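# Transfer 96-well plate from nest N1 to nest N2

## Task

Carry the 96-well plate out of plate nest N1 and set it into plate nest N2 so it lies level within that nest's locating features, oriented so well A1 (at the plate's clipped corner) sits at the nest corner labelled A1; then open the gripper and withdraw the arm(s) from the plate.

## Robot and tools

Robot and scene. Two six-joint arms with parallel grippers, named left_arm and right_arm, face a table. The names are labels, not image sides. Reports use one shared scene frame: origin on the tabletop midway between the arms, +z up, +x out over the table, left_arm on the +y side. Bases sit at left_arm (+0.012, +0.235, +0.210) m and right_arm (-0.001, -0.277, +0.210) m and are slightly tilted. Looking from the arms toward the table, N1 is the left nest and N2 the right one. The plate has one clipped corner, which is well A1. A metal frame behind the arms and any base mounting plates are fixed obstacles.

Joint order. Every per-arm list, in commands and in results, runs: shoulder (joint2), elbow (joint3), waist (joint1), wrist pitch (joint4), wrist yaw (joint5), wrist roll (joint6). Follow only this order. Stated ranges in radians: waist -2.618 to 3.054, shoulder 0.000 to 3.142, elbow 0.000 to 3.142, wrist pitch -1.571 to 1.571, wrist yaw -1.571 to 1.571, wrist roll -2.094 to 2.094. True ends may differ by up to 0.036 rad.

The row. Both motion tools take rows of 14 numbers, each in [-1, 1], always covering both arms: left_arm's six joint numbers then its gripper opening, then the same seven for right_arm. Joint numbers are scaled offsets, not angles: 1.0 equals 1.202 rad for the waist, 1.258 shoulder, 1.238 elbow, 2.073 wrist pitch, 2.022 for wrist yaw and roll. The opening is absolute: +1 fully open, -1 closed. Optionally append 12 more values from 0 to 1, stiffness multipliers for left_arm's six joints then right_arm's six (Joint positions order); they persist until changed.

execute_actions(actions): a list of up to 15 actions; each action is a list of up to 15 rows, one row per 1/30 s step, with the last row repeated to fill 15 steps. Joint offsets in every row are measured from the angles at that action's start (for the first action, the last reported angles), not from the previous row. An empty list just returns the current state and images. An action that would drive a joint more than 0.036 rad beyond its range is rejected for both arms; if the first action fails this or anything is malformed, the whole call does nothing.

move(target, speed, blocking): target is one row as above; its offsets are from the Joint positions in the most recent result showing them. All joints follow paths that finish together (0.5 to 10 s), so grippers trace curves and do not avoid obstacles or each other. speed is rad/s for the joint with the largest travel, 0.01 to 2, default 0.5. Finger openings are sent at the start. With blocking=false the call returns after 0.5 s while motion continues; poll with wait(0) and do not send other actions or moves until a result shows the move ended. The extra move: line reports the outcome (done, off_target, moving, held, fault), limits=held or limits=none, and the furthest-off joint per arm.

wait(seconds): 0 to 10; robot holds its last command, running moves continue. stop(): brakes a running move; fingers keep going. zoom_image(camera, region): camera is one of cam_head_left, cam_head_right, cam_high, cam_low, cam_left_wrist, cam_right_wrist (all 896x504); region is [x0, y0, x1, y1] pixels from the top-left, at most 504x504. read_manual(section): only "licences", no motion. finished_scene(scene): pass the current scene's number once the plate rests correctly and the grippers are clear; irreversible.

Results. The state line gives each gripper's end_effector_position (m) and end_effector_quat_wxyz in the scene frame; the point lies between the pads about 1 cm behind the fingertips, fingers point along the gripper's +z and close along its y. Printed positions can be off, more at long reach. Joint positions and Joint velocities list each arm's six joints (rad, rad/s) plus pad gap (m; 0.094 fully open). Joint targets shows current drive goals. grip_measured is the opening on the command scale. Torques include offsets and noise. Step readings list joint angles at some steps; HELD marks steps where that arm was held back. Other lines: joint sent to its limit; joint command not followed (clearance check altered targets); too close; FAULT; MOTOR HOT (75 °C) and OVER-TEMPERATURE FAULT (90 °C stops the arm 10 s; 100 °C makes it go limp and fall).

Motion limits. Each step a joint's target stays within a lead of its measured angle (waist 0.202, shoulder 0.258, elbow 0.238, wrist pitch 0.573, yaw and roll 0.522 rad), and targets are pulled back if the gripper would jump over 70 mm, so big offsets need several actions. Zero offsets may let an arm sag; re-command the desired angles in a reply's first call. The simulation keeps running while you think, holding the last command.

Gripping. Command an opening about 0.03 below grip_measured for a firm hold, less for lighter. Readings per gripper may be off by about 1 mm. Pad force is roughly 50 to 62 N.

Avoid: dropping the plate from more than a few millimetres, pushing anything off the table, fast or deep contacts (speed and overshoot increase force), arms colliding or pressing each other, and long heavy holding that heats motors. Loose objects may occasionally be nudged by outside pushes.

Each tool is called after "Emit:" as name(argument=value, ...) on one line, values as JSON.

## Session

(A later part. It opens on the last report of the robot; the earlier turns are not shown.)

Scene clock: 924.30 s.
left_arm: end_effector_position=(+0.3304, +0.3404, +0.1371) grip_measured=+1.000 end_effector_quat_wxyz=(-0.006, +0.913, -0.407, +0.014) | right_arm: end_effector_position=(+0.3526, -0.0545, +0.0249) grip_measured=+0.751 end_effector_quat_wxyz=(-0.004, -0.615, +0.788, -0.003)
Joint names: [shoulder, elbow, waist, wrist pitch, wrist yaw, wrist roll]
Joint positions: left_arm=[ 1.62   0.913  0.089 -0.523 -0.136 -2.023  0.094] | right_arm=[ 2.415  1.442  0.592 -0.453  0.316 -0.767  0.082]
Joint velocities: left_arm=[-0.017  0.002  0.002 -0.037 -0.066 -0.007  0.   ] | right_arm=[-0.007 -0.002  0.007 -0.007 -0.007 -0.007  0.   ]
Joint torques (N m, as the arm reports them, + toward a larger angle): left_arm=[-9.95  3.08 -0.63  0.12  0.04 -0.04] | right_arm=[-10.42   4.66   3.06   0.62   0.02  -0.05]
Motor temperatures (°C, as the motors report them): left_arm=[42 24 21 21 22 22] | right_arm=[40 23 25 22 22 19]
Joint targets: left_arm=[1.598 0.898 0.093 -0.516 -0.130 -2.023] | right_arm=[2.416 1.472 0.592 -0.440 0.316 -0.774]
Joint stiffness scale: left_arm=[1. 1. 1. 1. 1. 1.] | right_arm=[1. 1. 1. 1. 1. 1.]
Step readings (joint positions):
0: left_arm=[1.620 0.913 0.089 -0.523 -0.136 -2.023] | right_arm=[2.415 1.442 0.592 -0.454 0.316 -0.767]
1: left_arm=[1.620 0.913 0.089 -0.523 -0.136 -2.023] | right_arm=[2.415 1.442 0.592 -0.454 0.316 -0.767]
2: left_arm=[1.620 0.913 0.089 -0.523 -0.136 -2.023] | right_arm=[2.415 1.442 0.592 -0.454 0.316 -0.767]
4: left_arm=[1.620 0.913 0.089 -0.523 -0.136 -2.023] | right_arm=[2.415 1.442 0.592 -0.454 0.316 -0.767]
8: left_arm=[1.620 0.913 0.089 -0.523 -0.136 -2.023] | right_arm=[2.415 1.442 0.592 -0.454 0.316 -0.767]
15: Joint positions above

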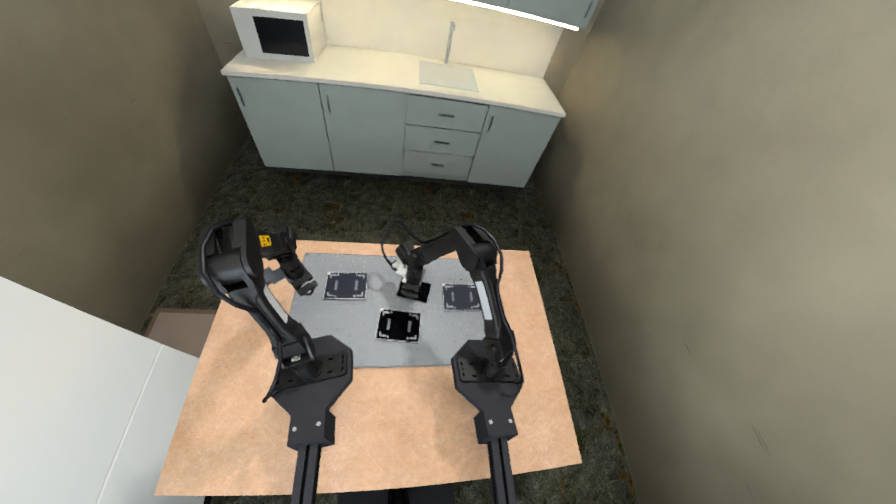

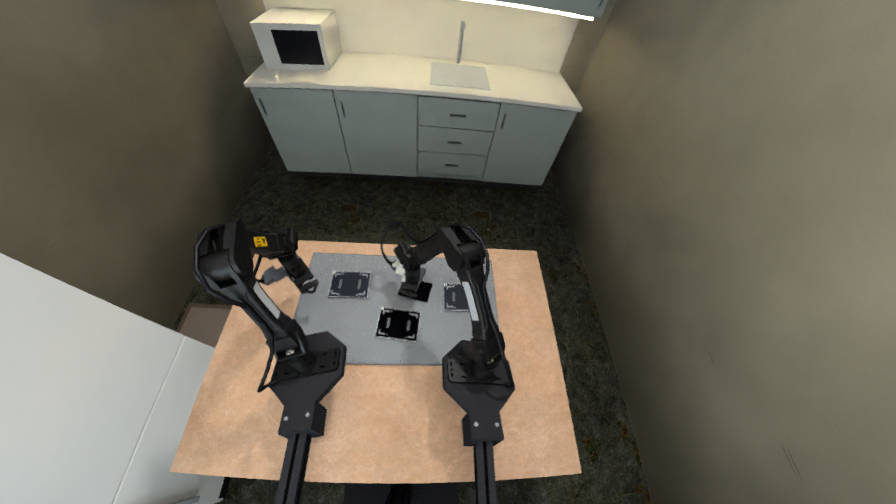

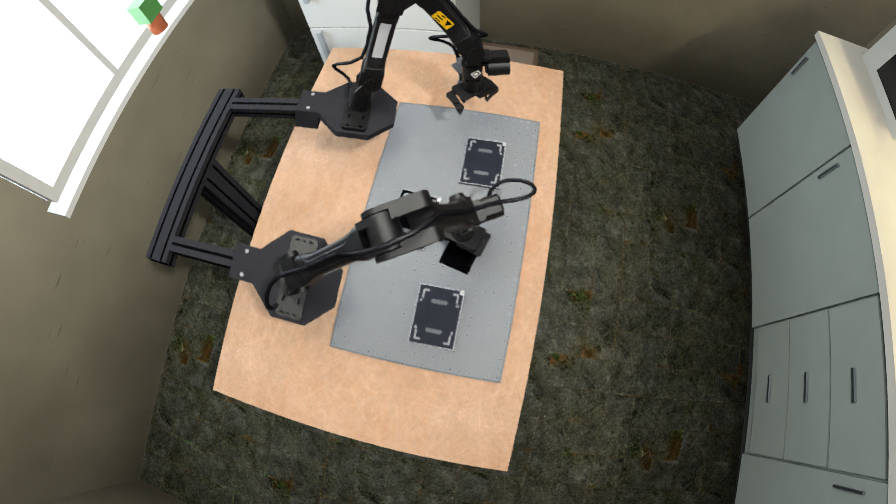

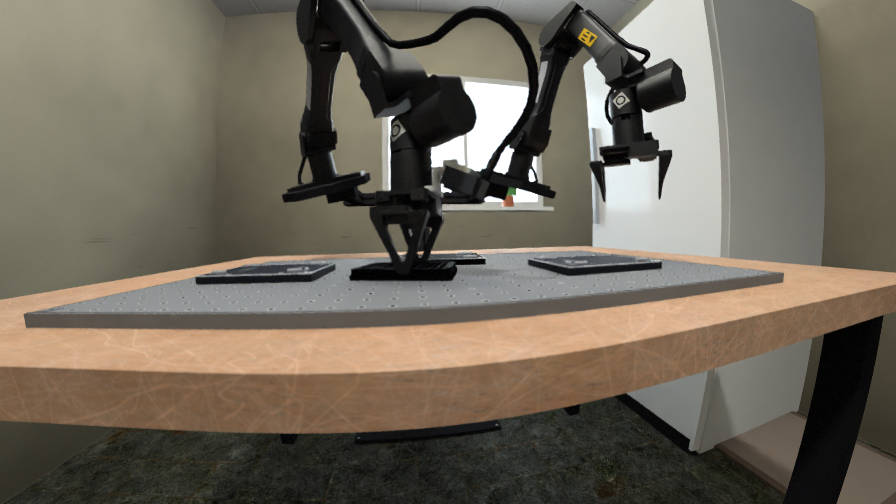

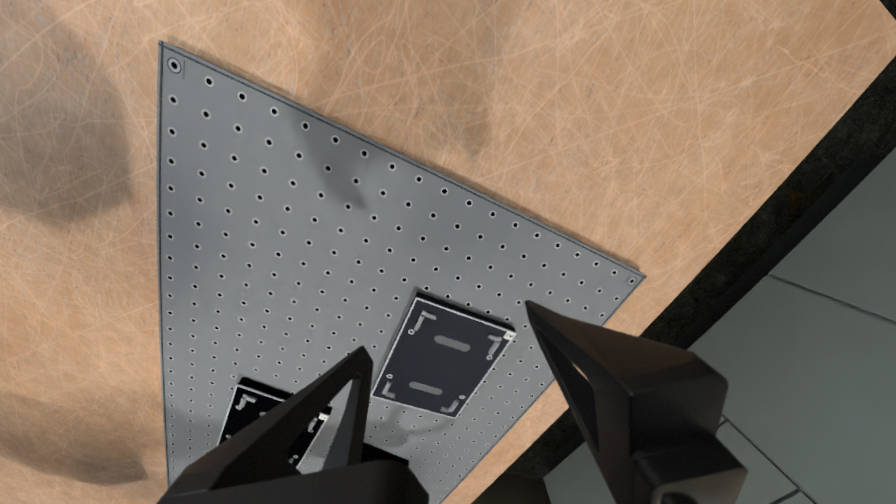

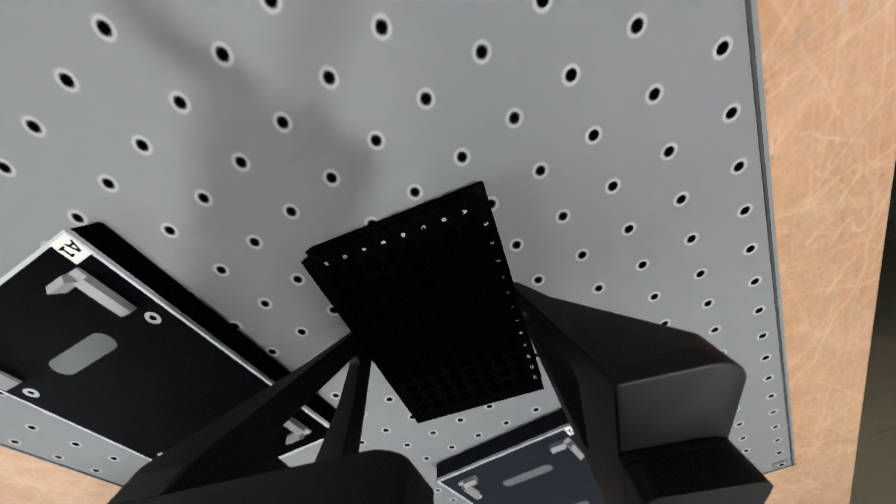

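Emit:
execute_actions(actions=[[[-0.017,-0.012,0.003,0.003,0.003,0,1,0.001,0.024,0,0.006,0,-0.0035,0.72]]])

Scene clock: 929.87 s.
left_arm: end_effector_position=(+0.3304, +0.3403, +0.1371) grip_measured=+1.000 end_effector_quat_wxyz=(-0.006, +0.913, -0.407, +0.014) | right_arm: end_effector_position=(+0.3526, -0.0545, +0.0249) grip_measured=+0.732 end_effector_quat_wxyz=(-0.004, -0.615, +0.788, -0.003)
Joint names: [shoulder, elbow, waist, wrist pitch, wrist yaw, wrist roll]
Joint positions: left_arm=[ 1.62   0.913  0.089 -0.523 -0.135 -2.023  0.094] | right_arm=[ 2.415  1.442  0.592 -0.453  0.316 -0.767  0.081]
Joint velocities: left_arm=[ 0.017  0.007 -0.007 -0.007 -0.037 -0.037  0.   ] | right_arm=[ 0.007 -0.017  0.007 -0.007 -0.007 -0.007 -0.001]
Joint torques (N m, as the arm reports them, + toward a larger angle): left_arm=[-9.95  3.08 -0.64  0.12  0.04 -0.04] | right_arm=[-10.36   4.69   3.02   0.58  -0.01  -0.04]
Motor temperatures (°C, as the motors report them): left_arm=[42 24 21 21 22 22] | right_arm=[40 23 25 22 22 19]
Joint targets: left_arm=[1.598 0.898 0.093 -0.516 -0.130 -2.023] | right_arm=[2.416 1.472 0.592 -0.441 0.316 -0.774]
Joint stiffness scale: left_arm=[1. 1. 1. 1. 1. 1.] | right_arm=[1. 1. 1. 1. 1. 1.]
Step readings (joint positions):
0: left_arm=[1.620 0.913 0.089 -0.523 -0.136 -2.023] | right_arm=[2.415 1.442 0.592 -0.453 0.316 -0.767]
1: left_arm=[1.620 0.913 0.089 -0.523 -0.136 -2.023] | right_arm=[2.415 1.442 0.592 -0.453 0.316 -0.767]
2: left_arm=[1.620 0.913 0.089 -0.523 -0.136 -2.023] | right_arm=[2.415 1.442 0.592 -0.453 0.316 -0.767]
4: left_arm=[1.620 0.913 0.089 -0.523 -0.135 -2.023] | right_arm=[2.415 1.442 0.592 -0.453 0.316 -0.767]
8: left_arm=[1.620 0.913 0.089 -0.523 -0.135 -2.023] | right_arm=[2.415 1.442 0.592 -0.453 0.316 -0.767]
15: Joint positions above

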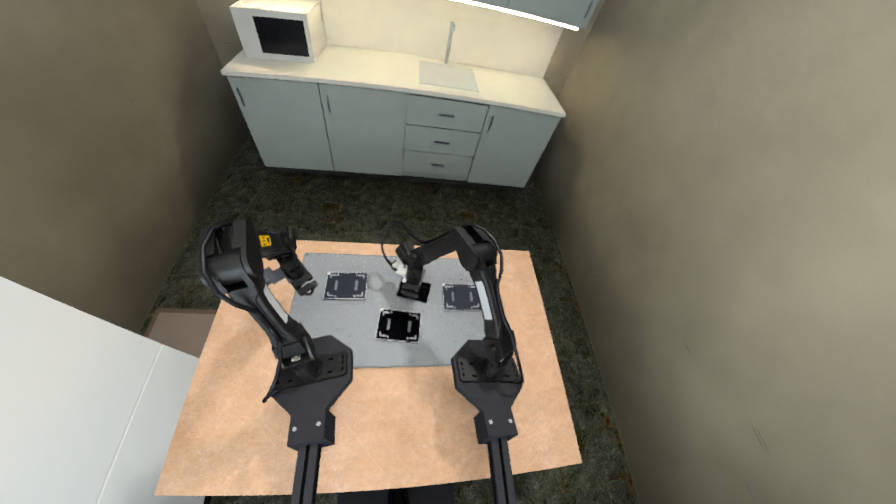

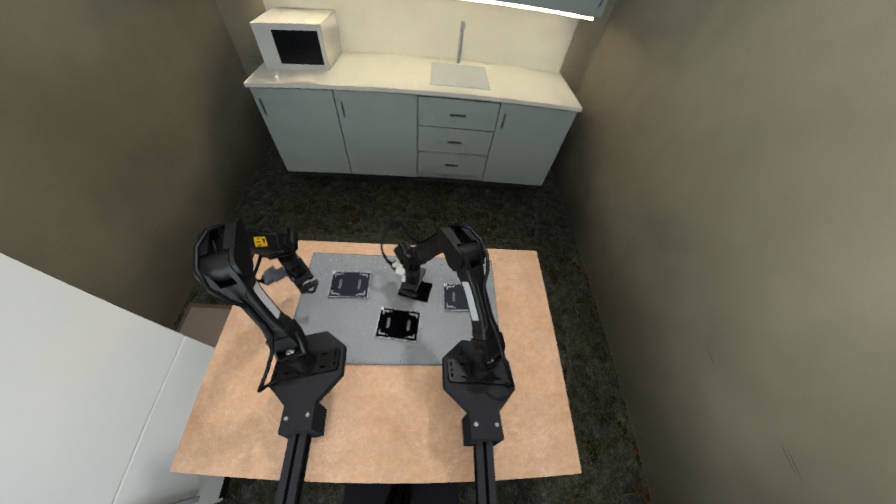

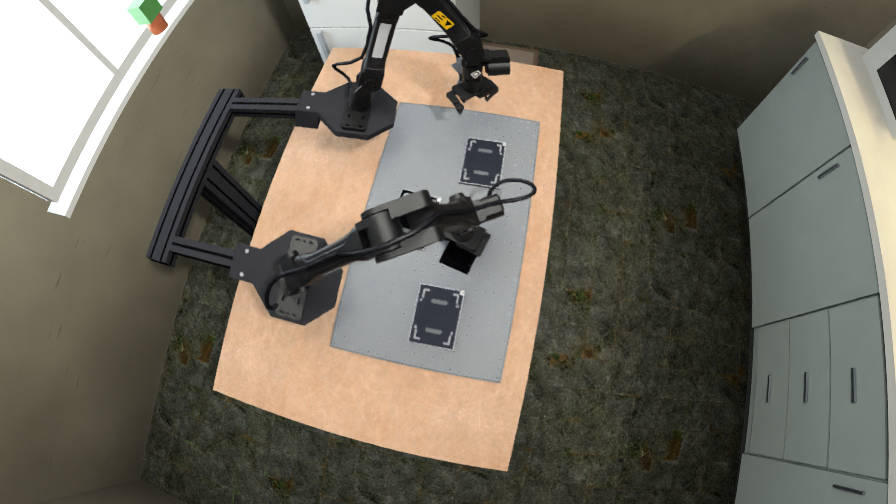

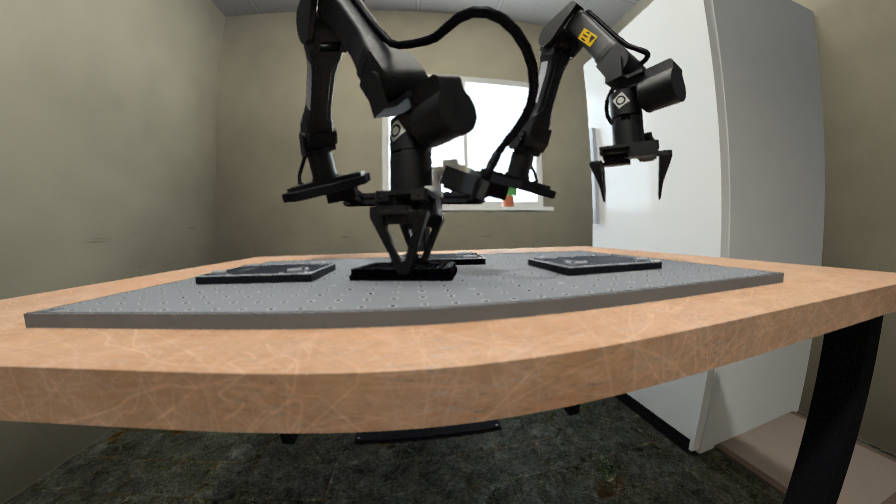

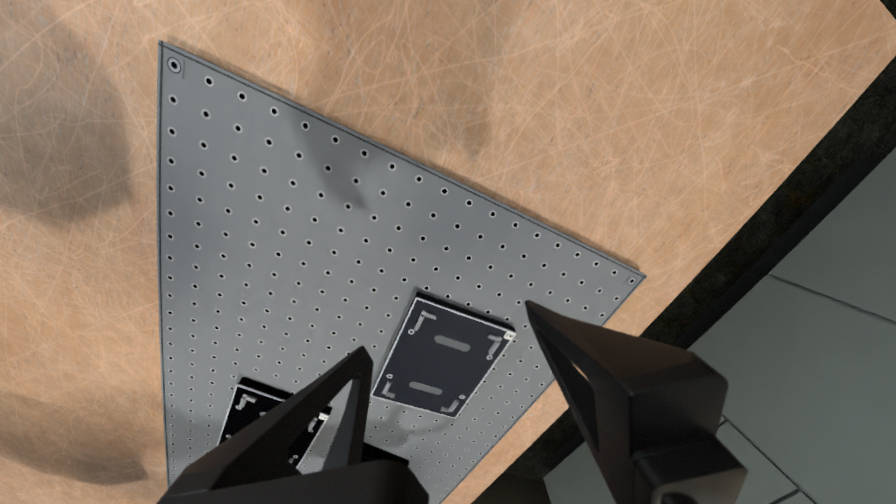

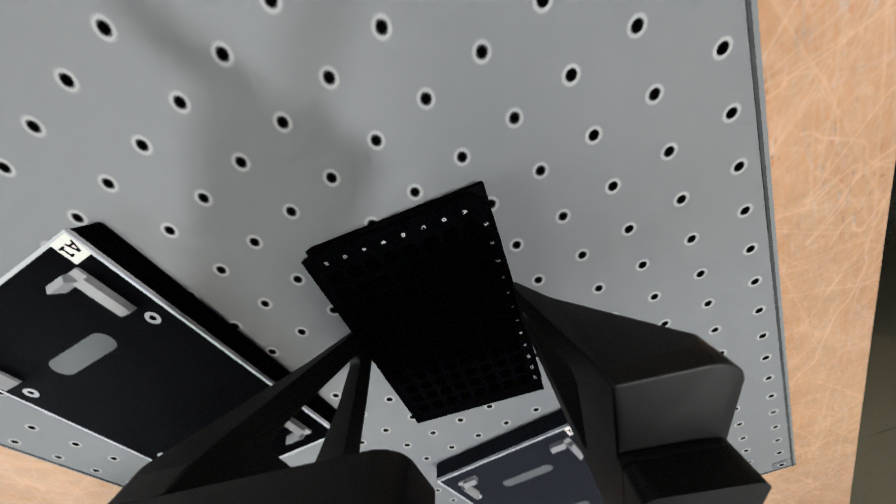

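Emit:
execute_actions(actions=[[[-0.017,-0.012,0.003,0.003,0.003,0,1,0.001,0.024,0,0.006,0,-0.0035,0.695]]])

Scene clock: 932.47 s.
left_arm: end_effector_position=(+0.3304, +0.3403, +0.1371) grip_measured=+1.000 end_effector_quat_wxyz=(-0.005, +0.913, -0.407, +0.014) | right_arm: end_effector_position=(+0.3526, -0.0545, +0.0249) grip_measured=+0.714 end_effector_quat_wxyz=(-0.004, -0.615, +0.788, -0.003)
Joint names: [shoulder, elbow, waist, wrist pitch, wrist yaw, wrist roll]
Joint positions: left_arm=[ 1.62   0.913  0.089 -0.523 -0.135 -2.023  0.094] | right_arm=[ 2.415  1.442  0.592 -0.453  0.316 -0.767  0.081]
Joint velocities: left_arm=[-0.007 -0.007 -0.012 -0.051  0.066 -0.022  0.   ] | right_arm=[ 0.007 -0.007 -0.027  0.037 -0.037 -0.037  0.001]
Joint torques (N m, as the arm reports them, + toward a larger angle): left_arm=[-9.95  3.08 -0.64  0.13  0.04 -0.04] | right_arm=[-10.37   4.64   3.     0.59   0.    -0.05]
Motor temperatures (°C, as the motors report them): left_arm=[42 24 21 21 22 22] | right_arm=[40 23 25 22 22 19]
Joint targets: left_arm=[1.598 0.898 0.093 -0.516 -0.129 -2.023] | right_arm=[2.416 1.472 0.592 -0.441 0.316 -0.774]
Joint stiffness scale: left_arm=[1. 1. 1. 1. 1. 1.] | right_arm=[1. 1. 1. 1. 1. 1.]
Step readings (joint positions):
0: left_arm=[1.620 0.913 0.089 -0.523 -0.135 -2.023] | right_arm=[2.415 1.442 0.592 -0.453 0.316 -0.767]
1: left_arm=[1.620 0.913 0.089 -0.523 -0.135 -2.023] | right_arm=[2.415 1.442 0.592 -0.453 0.316 -0.767]
2: left_arm=[1.620 0.913 0.089 -0.523 -0.135 -2.023] | right_arm=[2.415 1.442 0.592 -0.453 0.316 -0.767]
4: left_arm=[1.620 0.913 0.089 -0.523 -0.135 -2.023] | right_arm=[2.415 1.442 0.592 -0.453 0.316 -0.767]
8: left_arm=[1.620 0.913 0.089 -0.523 -0.135 -2.023] | right_arm=[2.415 1.442 0.592 -0.453 0.316 -0.767]
15: Joint positions above

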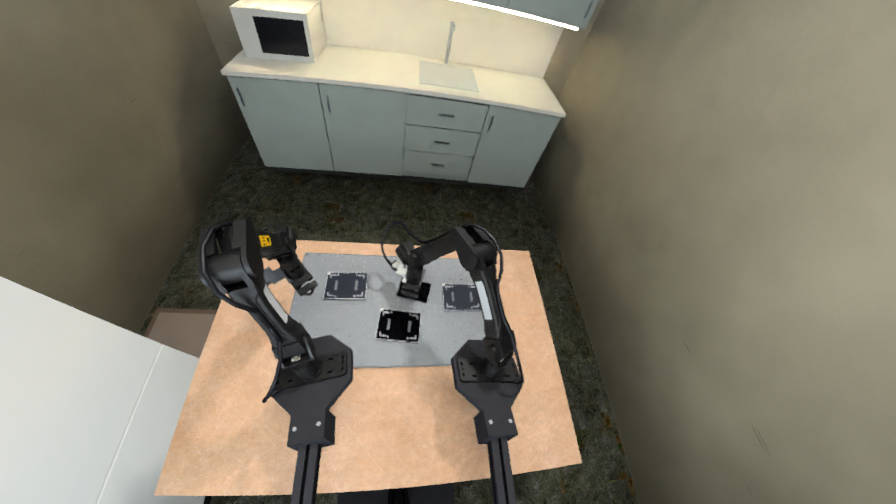

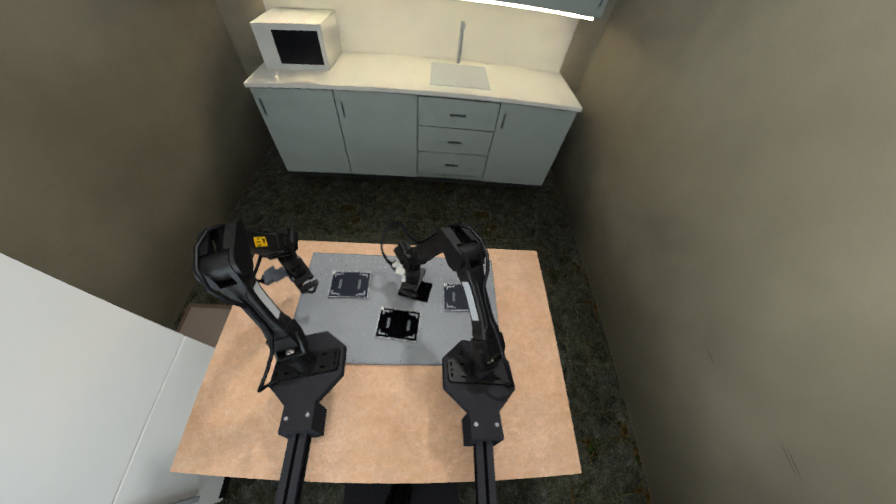

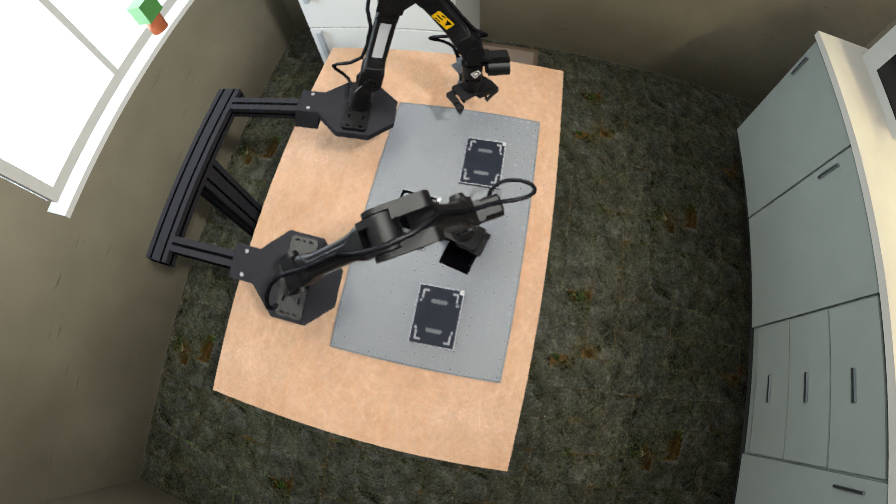

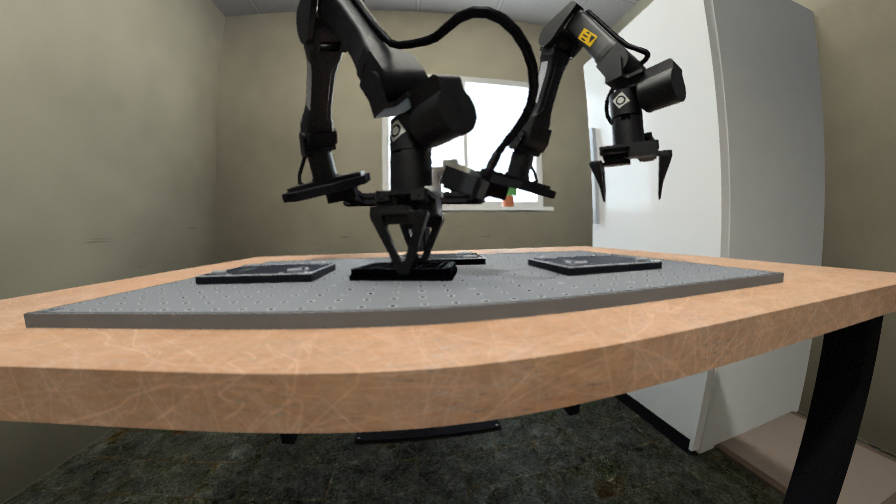

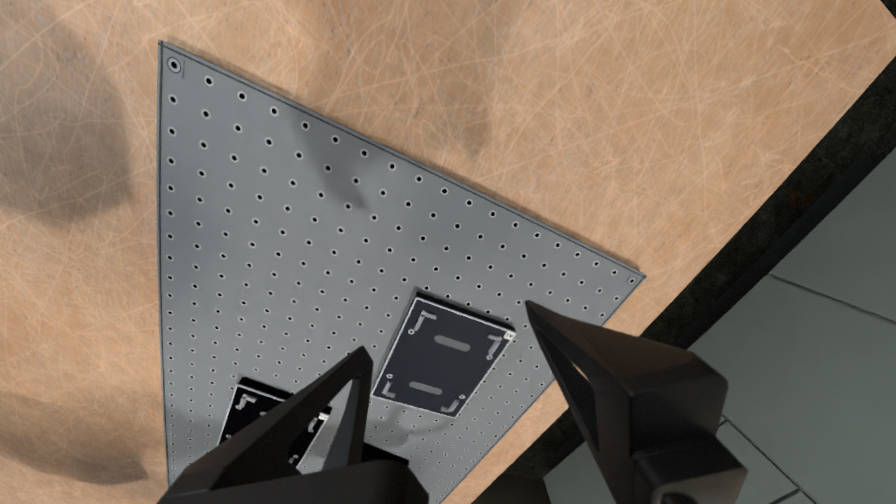

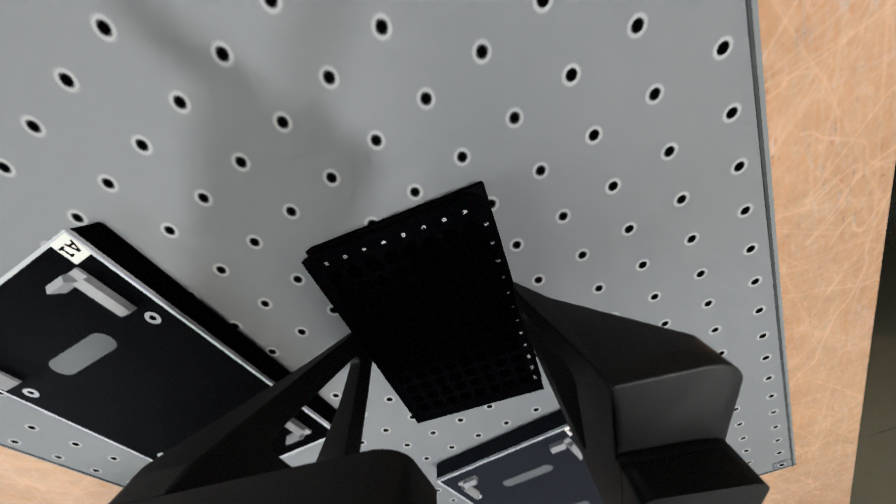

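Emit:
execute_actions(actions=[[[-0.017,-0.012,0.003,0.003,0.003,0,1,0.001,0.024,0,0.006,0,-0.0035,0.675]]])

Scene clock: 940.40 s.
left_arm: end_effector_position=(+0.3304, +0.3402, +0.1371) grip_measured=+1.000 end_effector_quat_wxyz=(-0.005, +0.913, -0.407, +0.014) | right_arm: end_effector_position=(+0.3526, -0.0545, +0.0249) grip_measured=+0.714 end_effector_quat_wxyz=(-0.004, -0.615, +0.788, -0.003)
Joint names: [shoulder, elbow, waist, wrist pitch, wrist yaw, wrist roll]
Joint positions: left_arm=[ 1.62   0.913  0.089 -0.523 -0.135 -2.023  0.094] | right_arm=[ 2.415  1.442  0.592 -0.453  0.316 -0.767  0.081]
Joint velocities: left_arm=[-0.022  0.002  0.012 -0.081  0.022 -0.022  0.   ] | right_arm=[ 0.007  0.002  0.017 -0.051 -0.037  0.051  0.001]
Joint torques (N m, as the arm reports them, + toward a larger angle): left_arm=[-9.95  3.08 -0.64  0.13  0.04 -0.04] | right_arm=[-10.36   4.63   3.04   0.58   0.01  -0.06]
Motor temperatures (°C, as the motors report them): left_arm=[42 24 21 21 22 22] | right_arm=[40 23 25 22 22 19]
Joint targets: left_arm=[1.598 0.898 0.093 -0.516 -0.129 -2.023] | right_arm=[2.416 1.472 0.592 -0.441 0.316 -0.774]
Joint stiffness scale: left_arm=[1. 1. 1. 1. 1. 1.] | right_arm=[1. 1. 1. 1. 1. 1.]
Step readings (joint positions):
0: left_arm=[1.620 0.913 0.089 -0.523 -0.135 -2.023] | right_arm=[2.415 1.442 0.592 -0.453 0.316 -0.767]
1: left_arm=[1.620 0.913 0.089 -0.523 -0.135 -2.023] | right_arm=[2.415 1.442 0.592 -0.453 0.316 -0.767]
2: left_arm=[1.620 0.913 0.089 -0.523 -0.135 -2.023] | right_arm=[2.415 1.442 0.592 -0.453 0.316 -0.767]
4: left_arm=[1.620 0.913 0.089 -0.523 -0.135 -2.023] | right_arm=[2.415 1.442 0.592 -0.453 0.316 -0.767]
8: left_arm=[1.620 0.913 0.089 -0.523 -0.135 -2.023] | right_arm=[2.415 1.442 0.592 -0.453 0.316 -0.767]
15: Joint positions above

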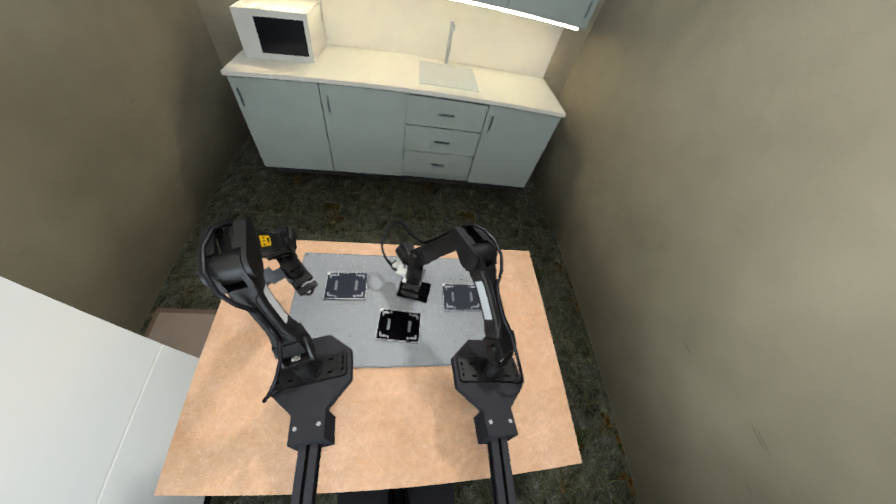

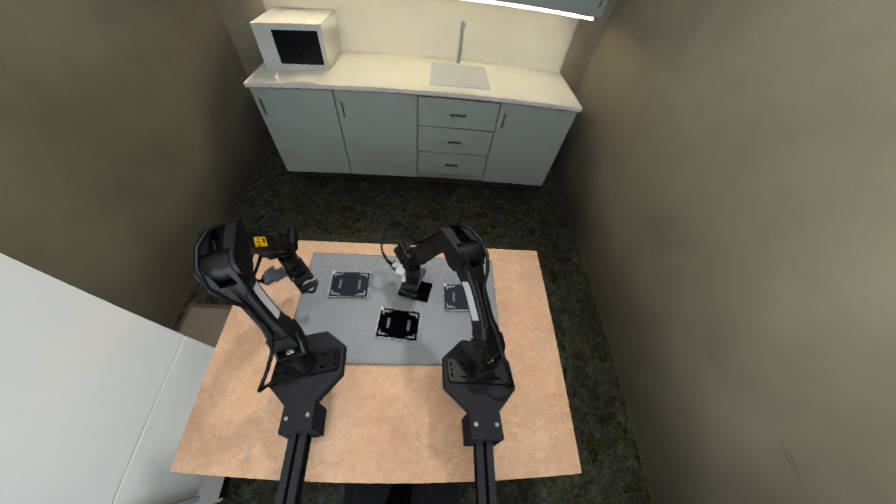

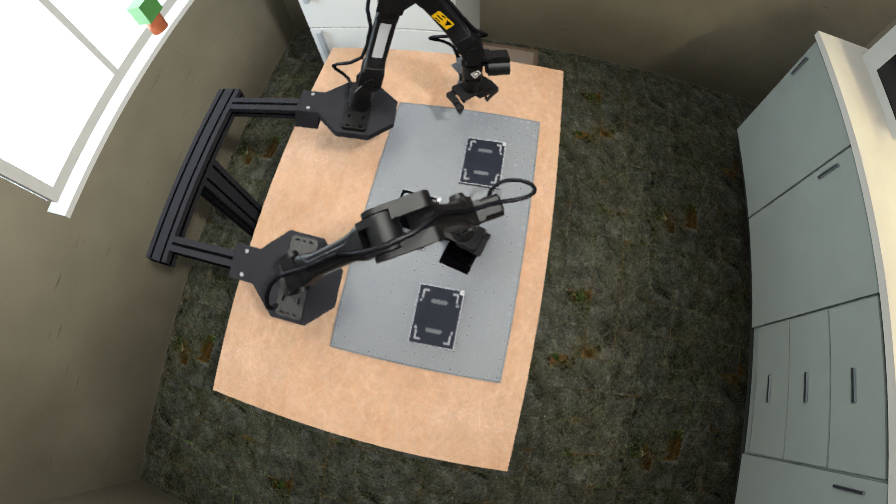

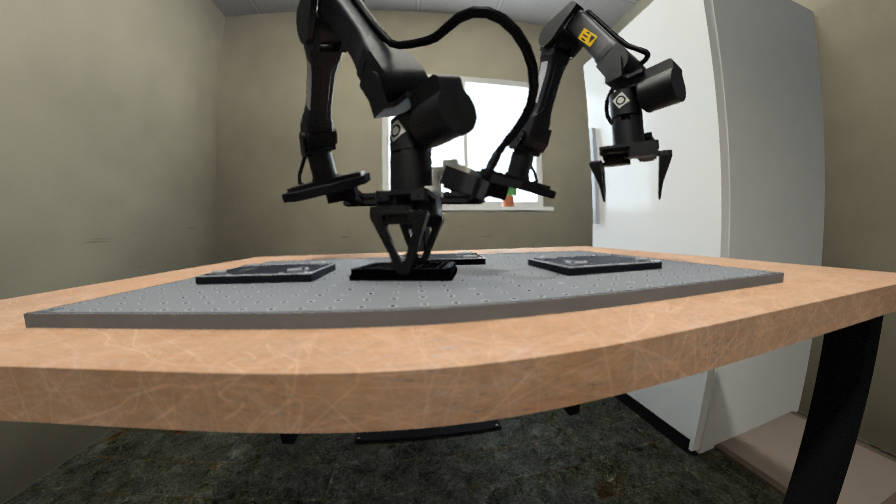

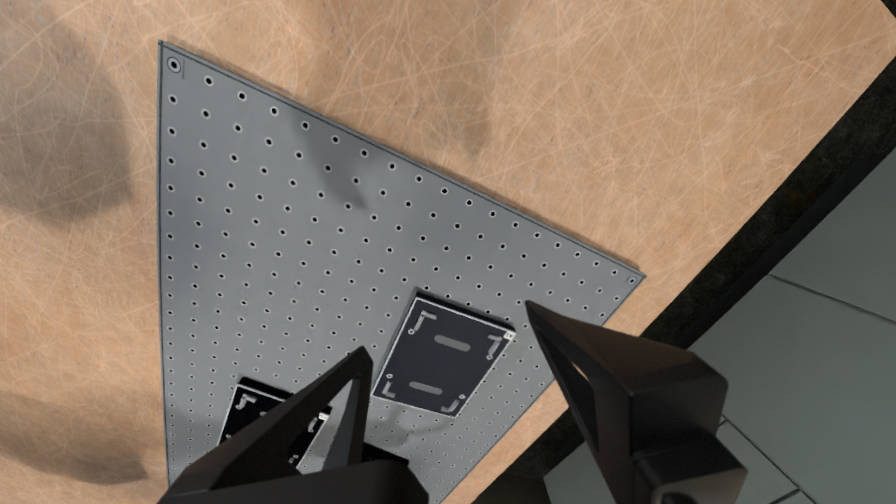

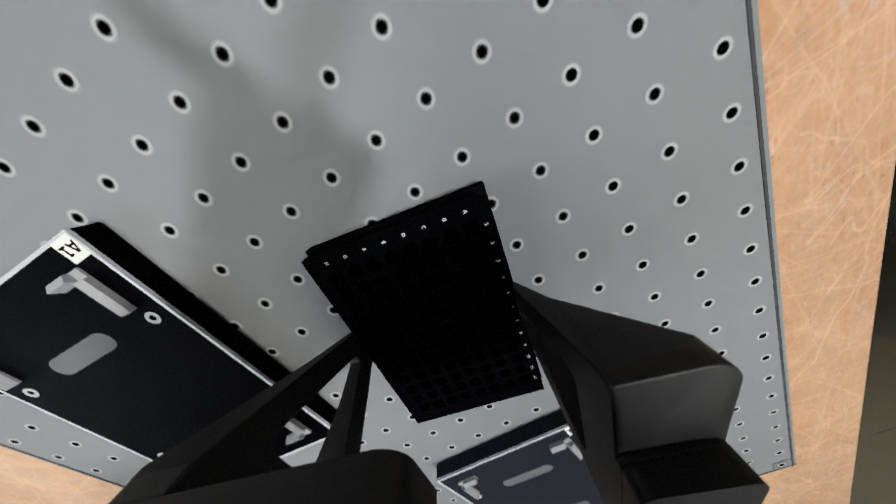

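Emit:
execute_actions(actions=[])

Scene clock: 965.73 s.
left_arm: end_effector_position=(+0.3304, +0.3402, +0.1371) grip_measured=+1.000 end_effector_quat_wxyz=(-0.005, +0.913, -0.407, +0.014) | right_arm: end_effector_position=(+0.3526, -0.0545, +0.0249) grip_measured=+0.714 end_effector_quat_wxyz=(-0.004, -0.615, +0.788, -0.003)
Joint names: [shoulder, elbow, waist, wrist pitch, wrist yaw, wrist roll]
Joint positions: left_arm=[ 1.62   0.913  0.089 -0.523 -0.135 -2.023  0.094] | right_arm=[ 2.415  1.442  0.592 -0.453  0.316 -0.767  0.081]
Joint velocities: left_arm=[ 0.002  0.002 -0.017  0.037 -0.022  0.022  0.   ] | right_arm=[ 0.032  0.007 -0.012 -0.066 -0.022 -0.007  0.   ]
Joint torques (N m, as the arm reports them, + toward a larger angle): left_arm=[-9.94  3.08 -0.64  0.13  0.05 -0.04] | right_arm=[-10.38   4.64   3.03   0.59   0.01  -0.05]
Motor temperatures (°C, as the motors report them): left_arm=[42 24 21 21 22 22] | right_arm=[40 24 25 22 22 19]
Joint targets: left_arm=[1.598 0.898 0.093 -0.516 -0.129 -2.023] | right_arm=[2.416 1.472 0.592 -0.441 0.316 -0.774]
Joint stiffness scale: left_arm=[1. 1. 1. 1. 1. 1.] | right_arm=[1. 1. 1. 1. 1. 1.]

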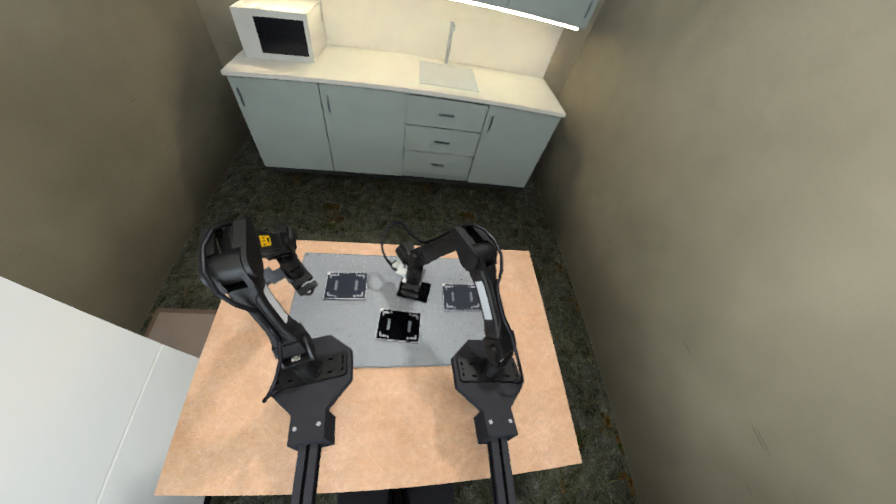

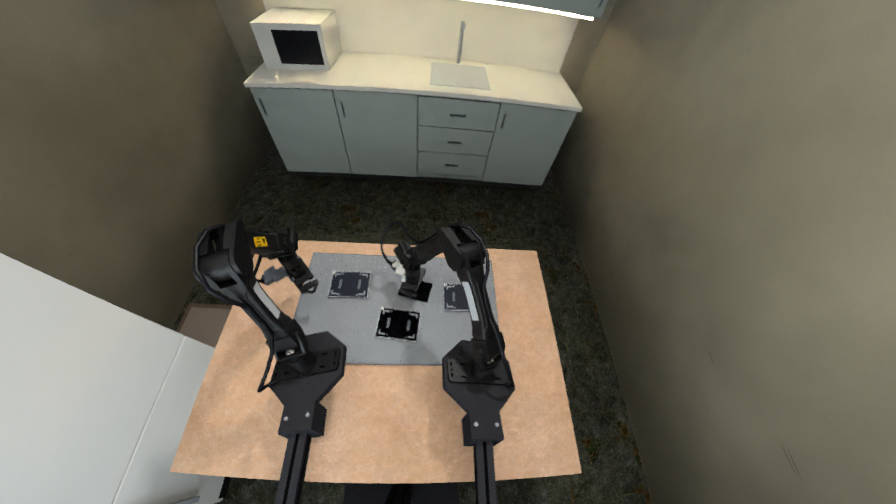

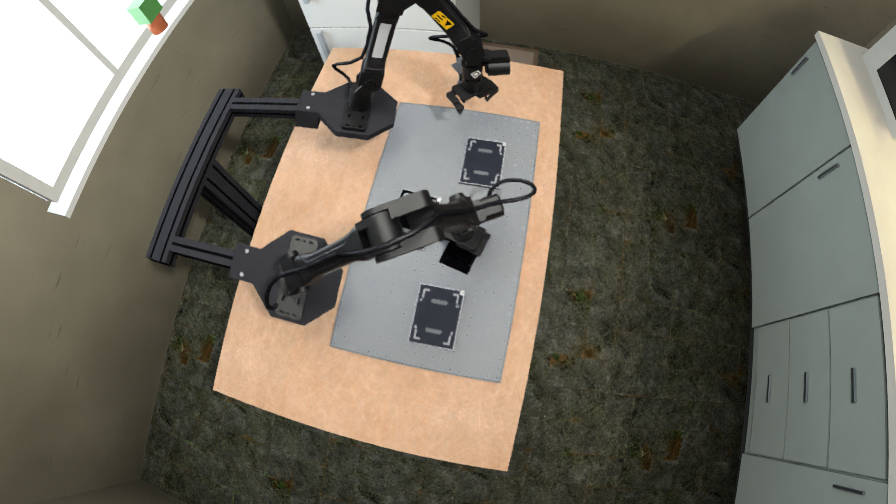

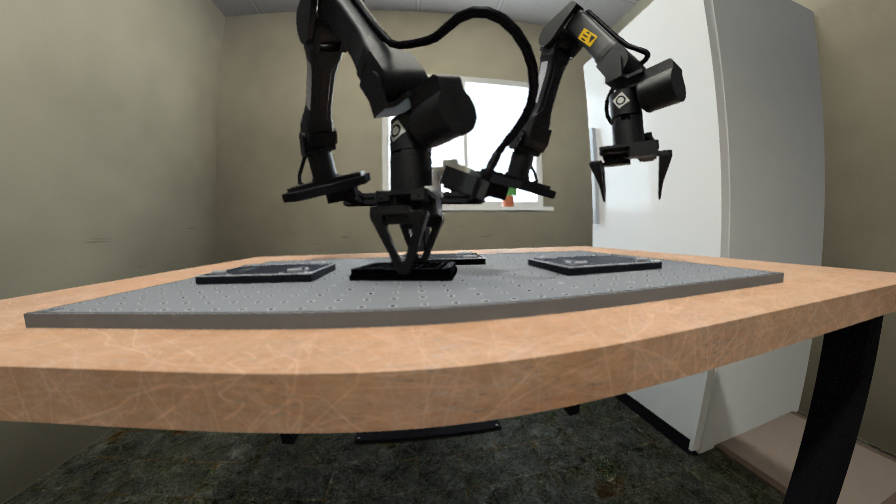

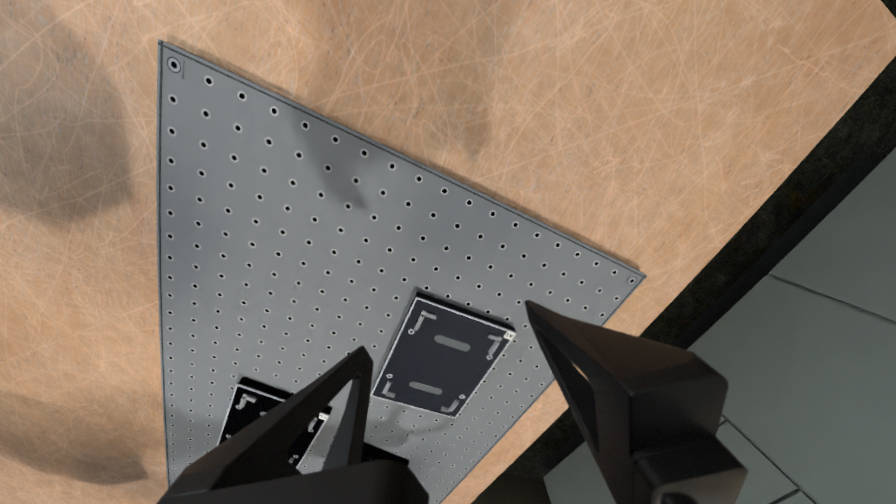

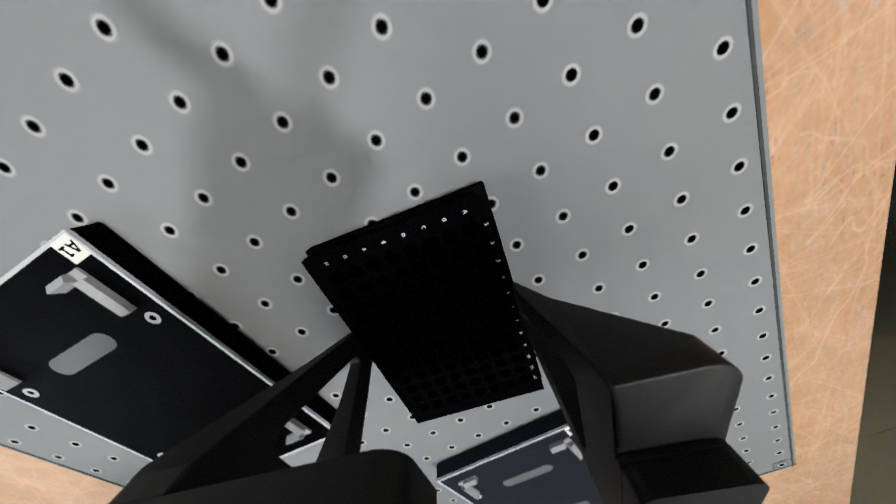

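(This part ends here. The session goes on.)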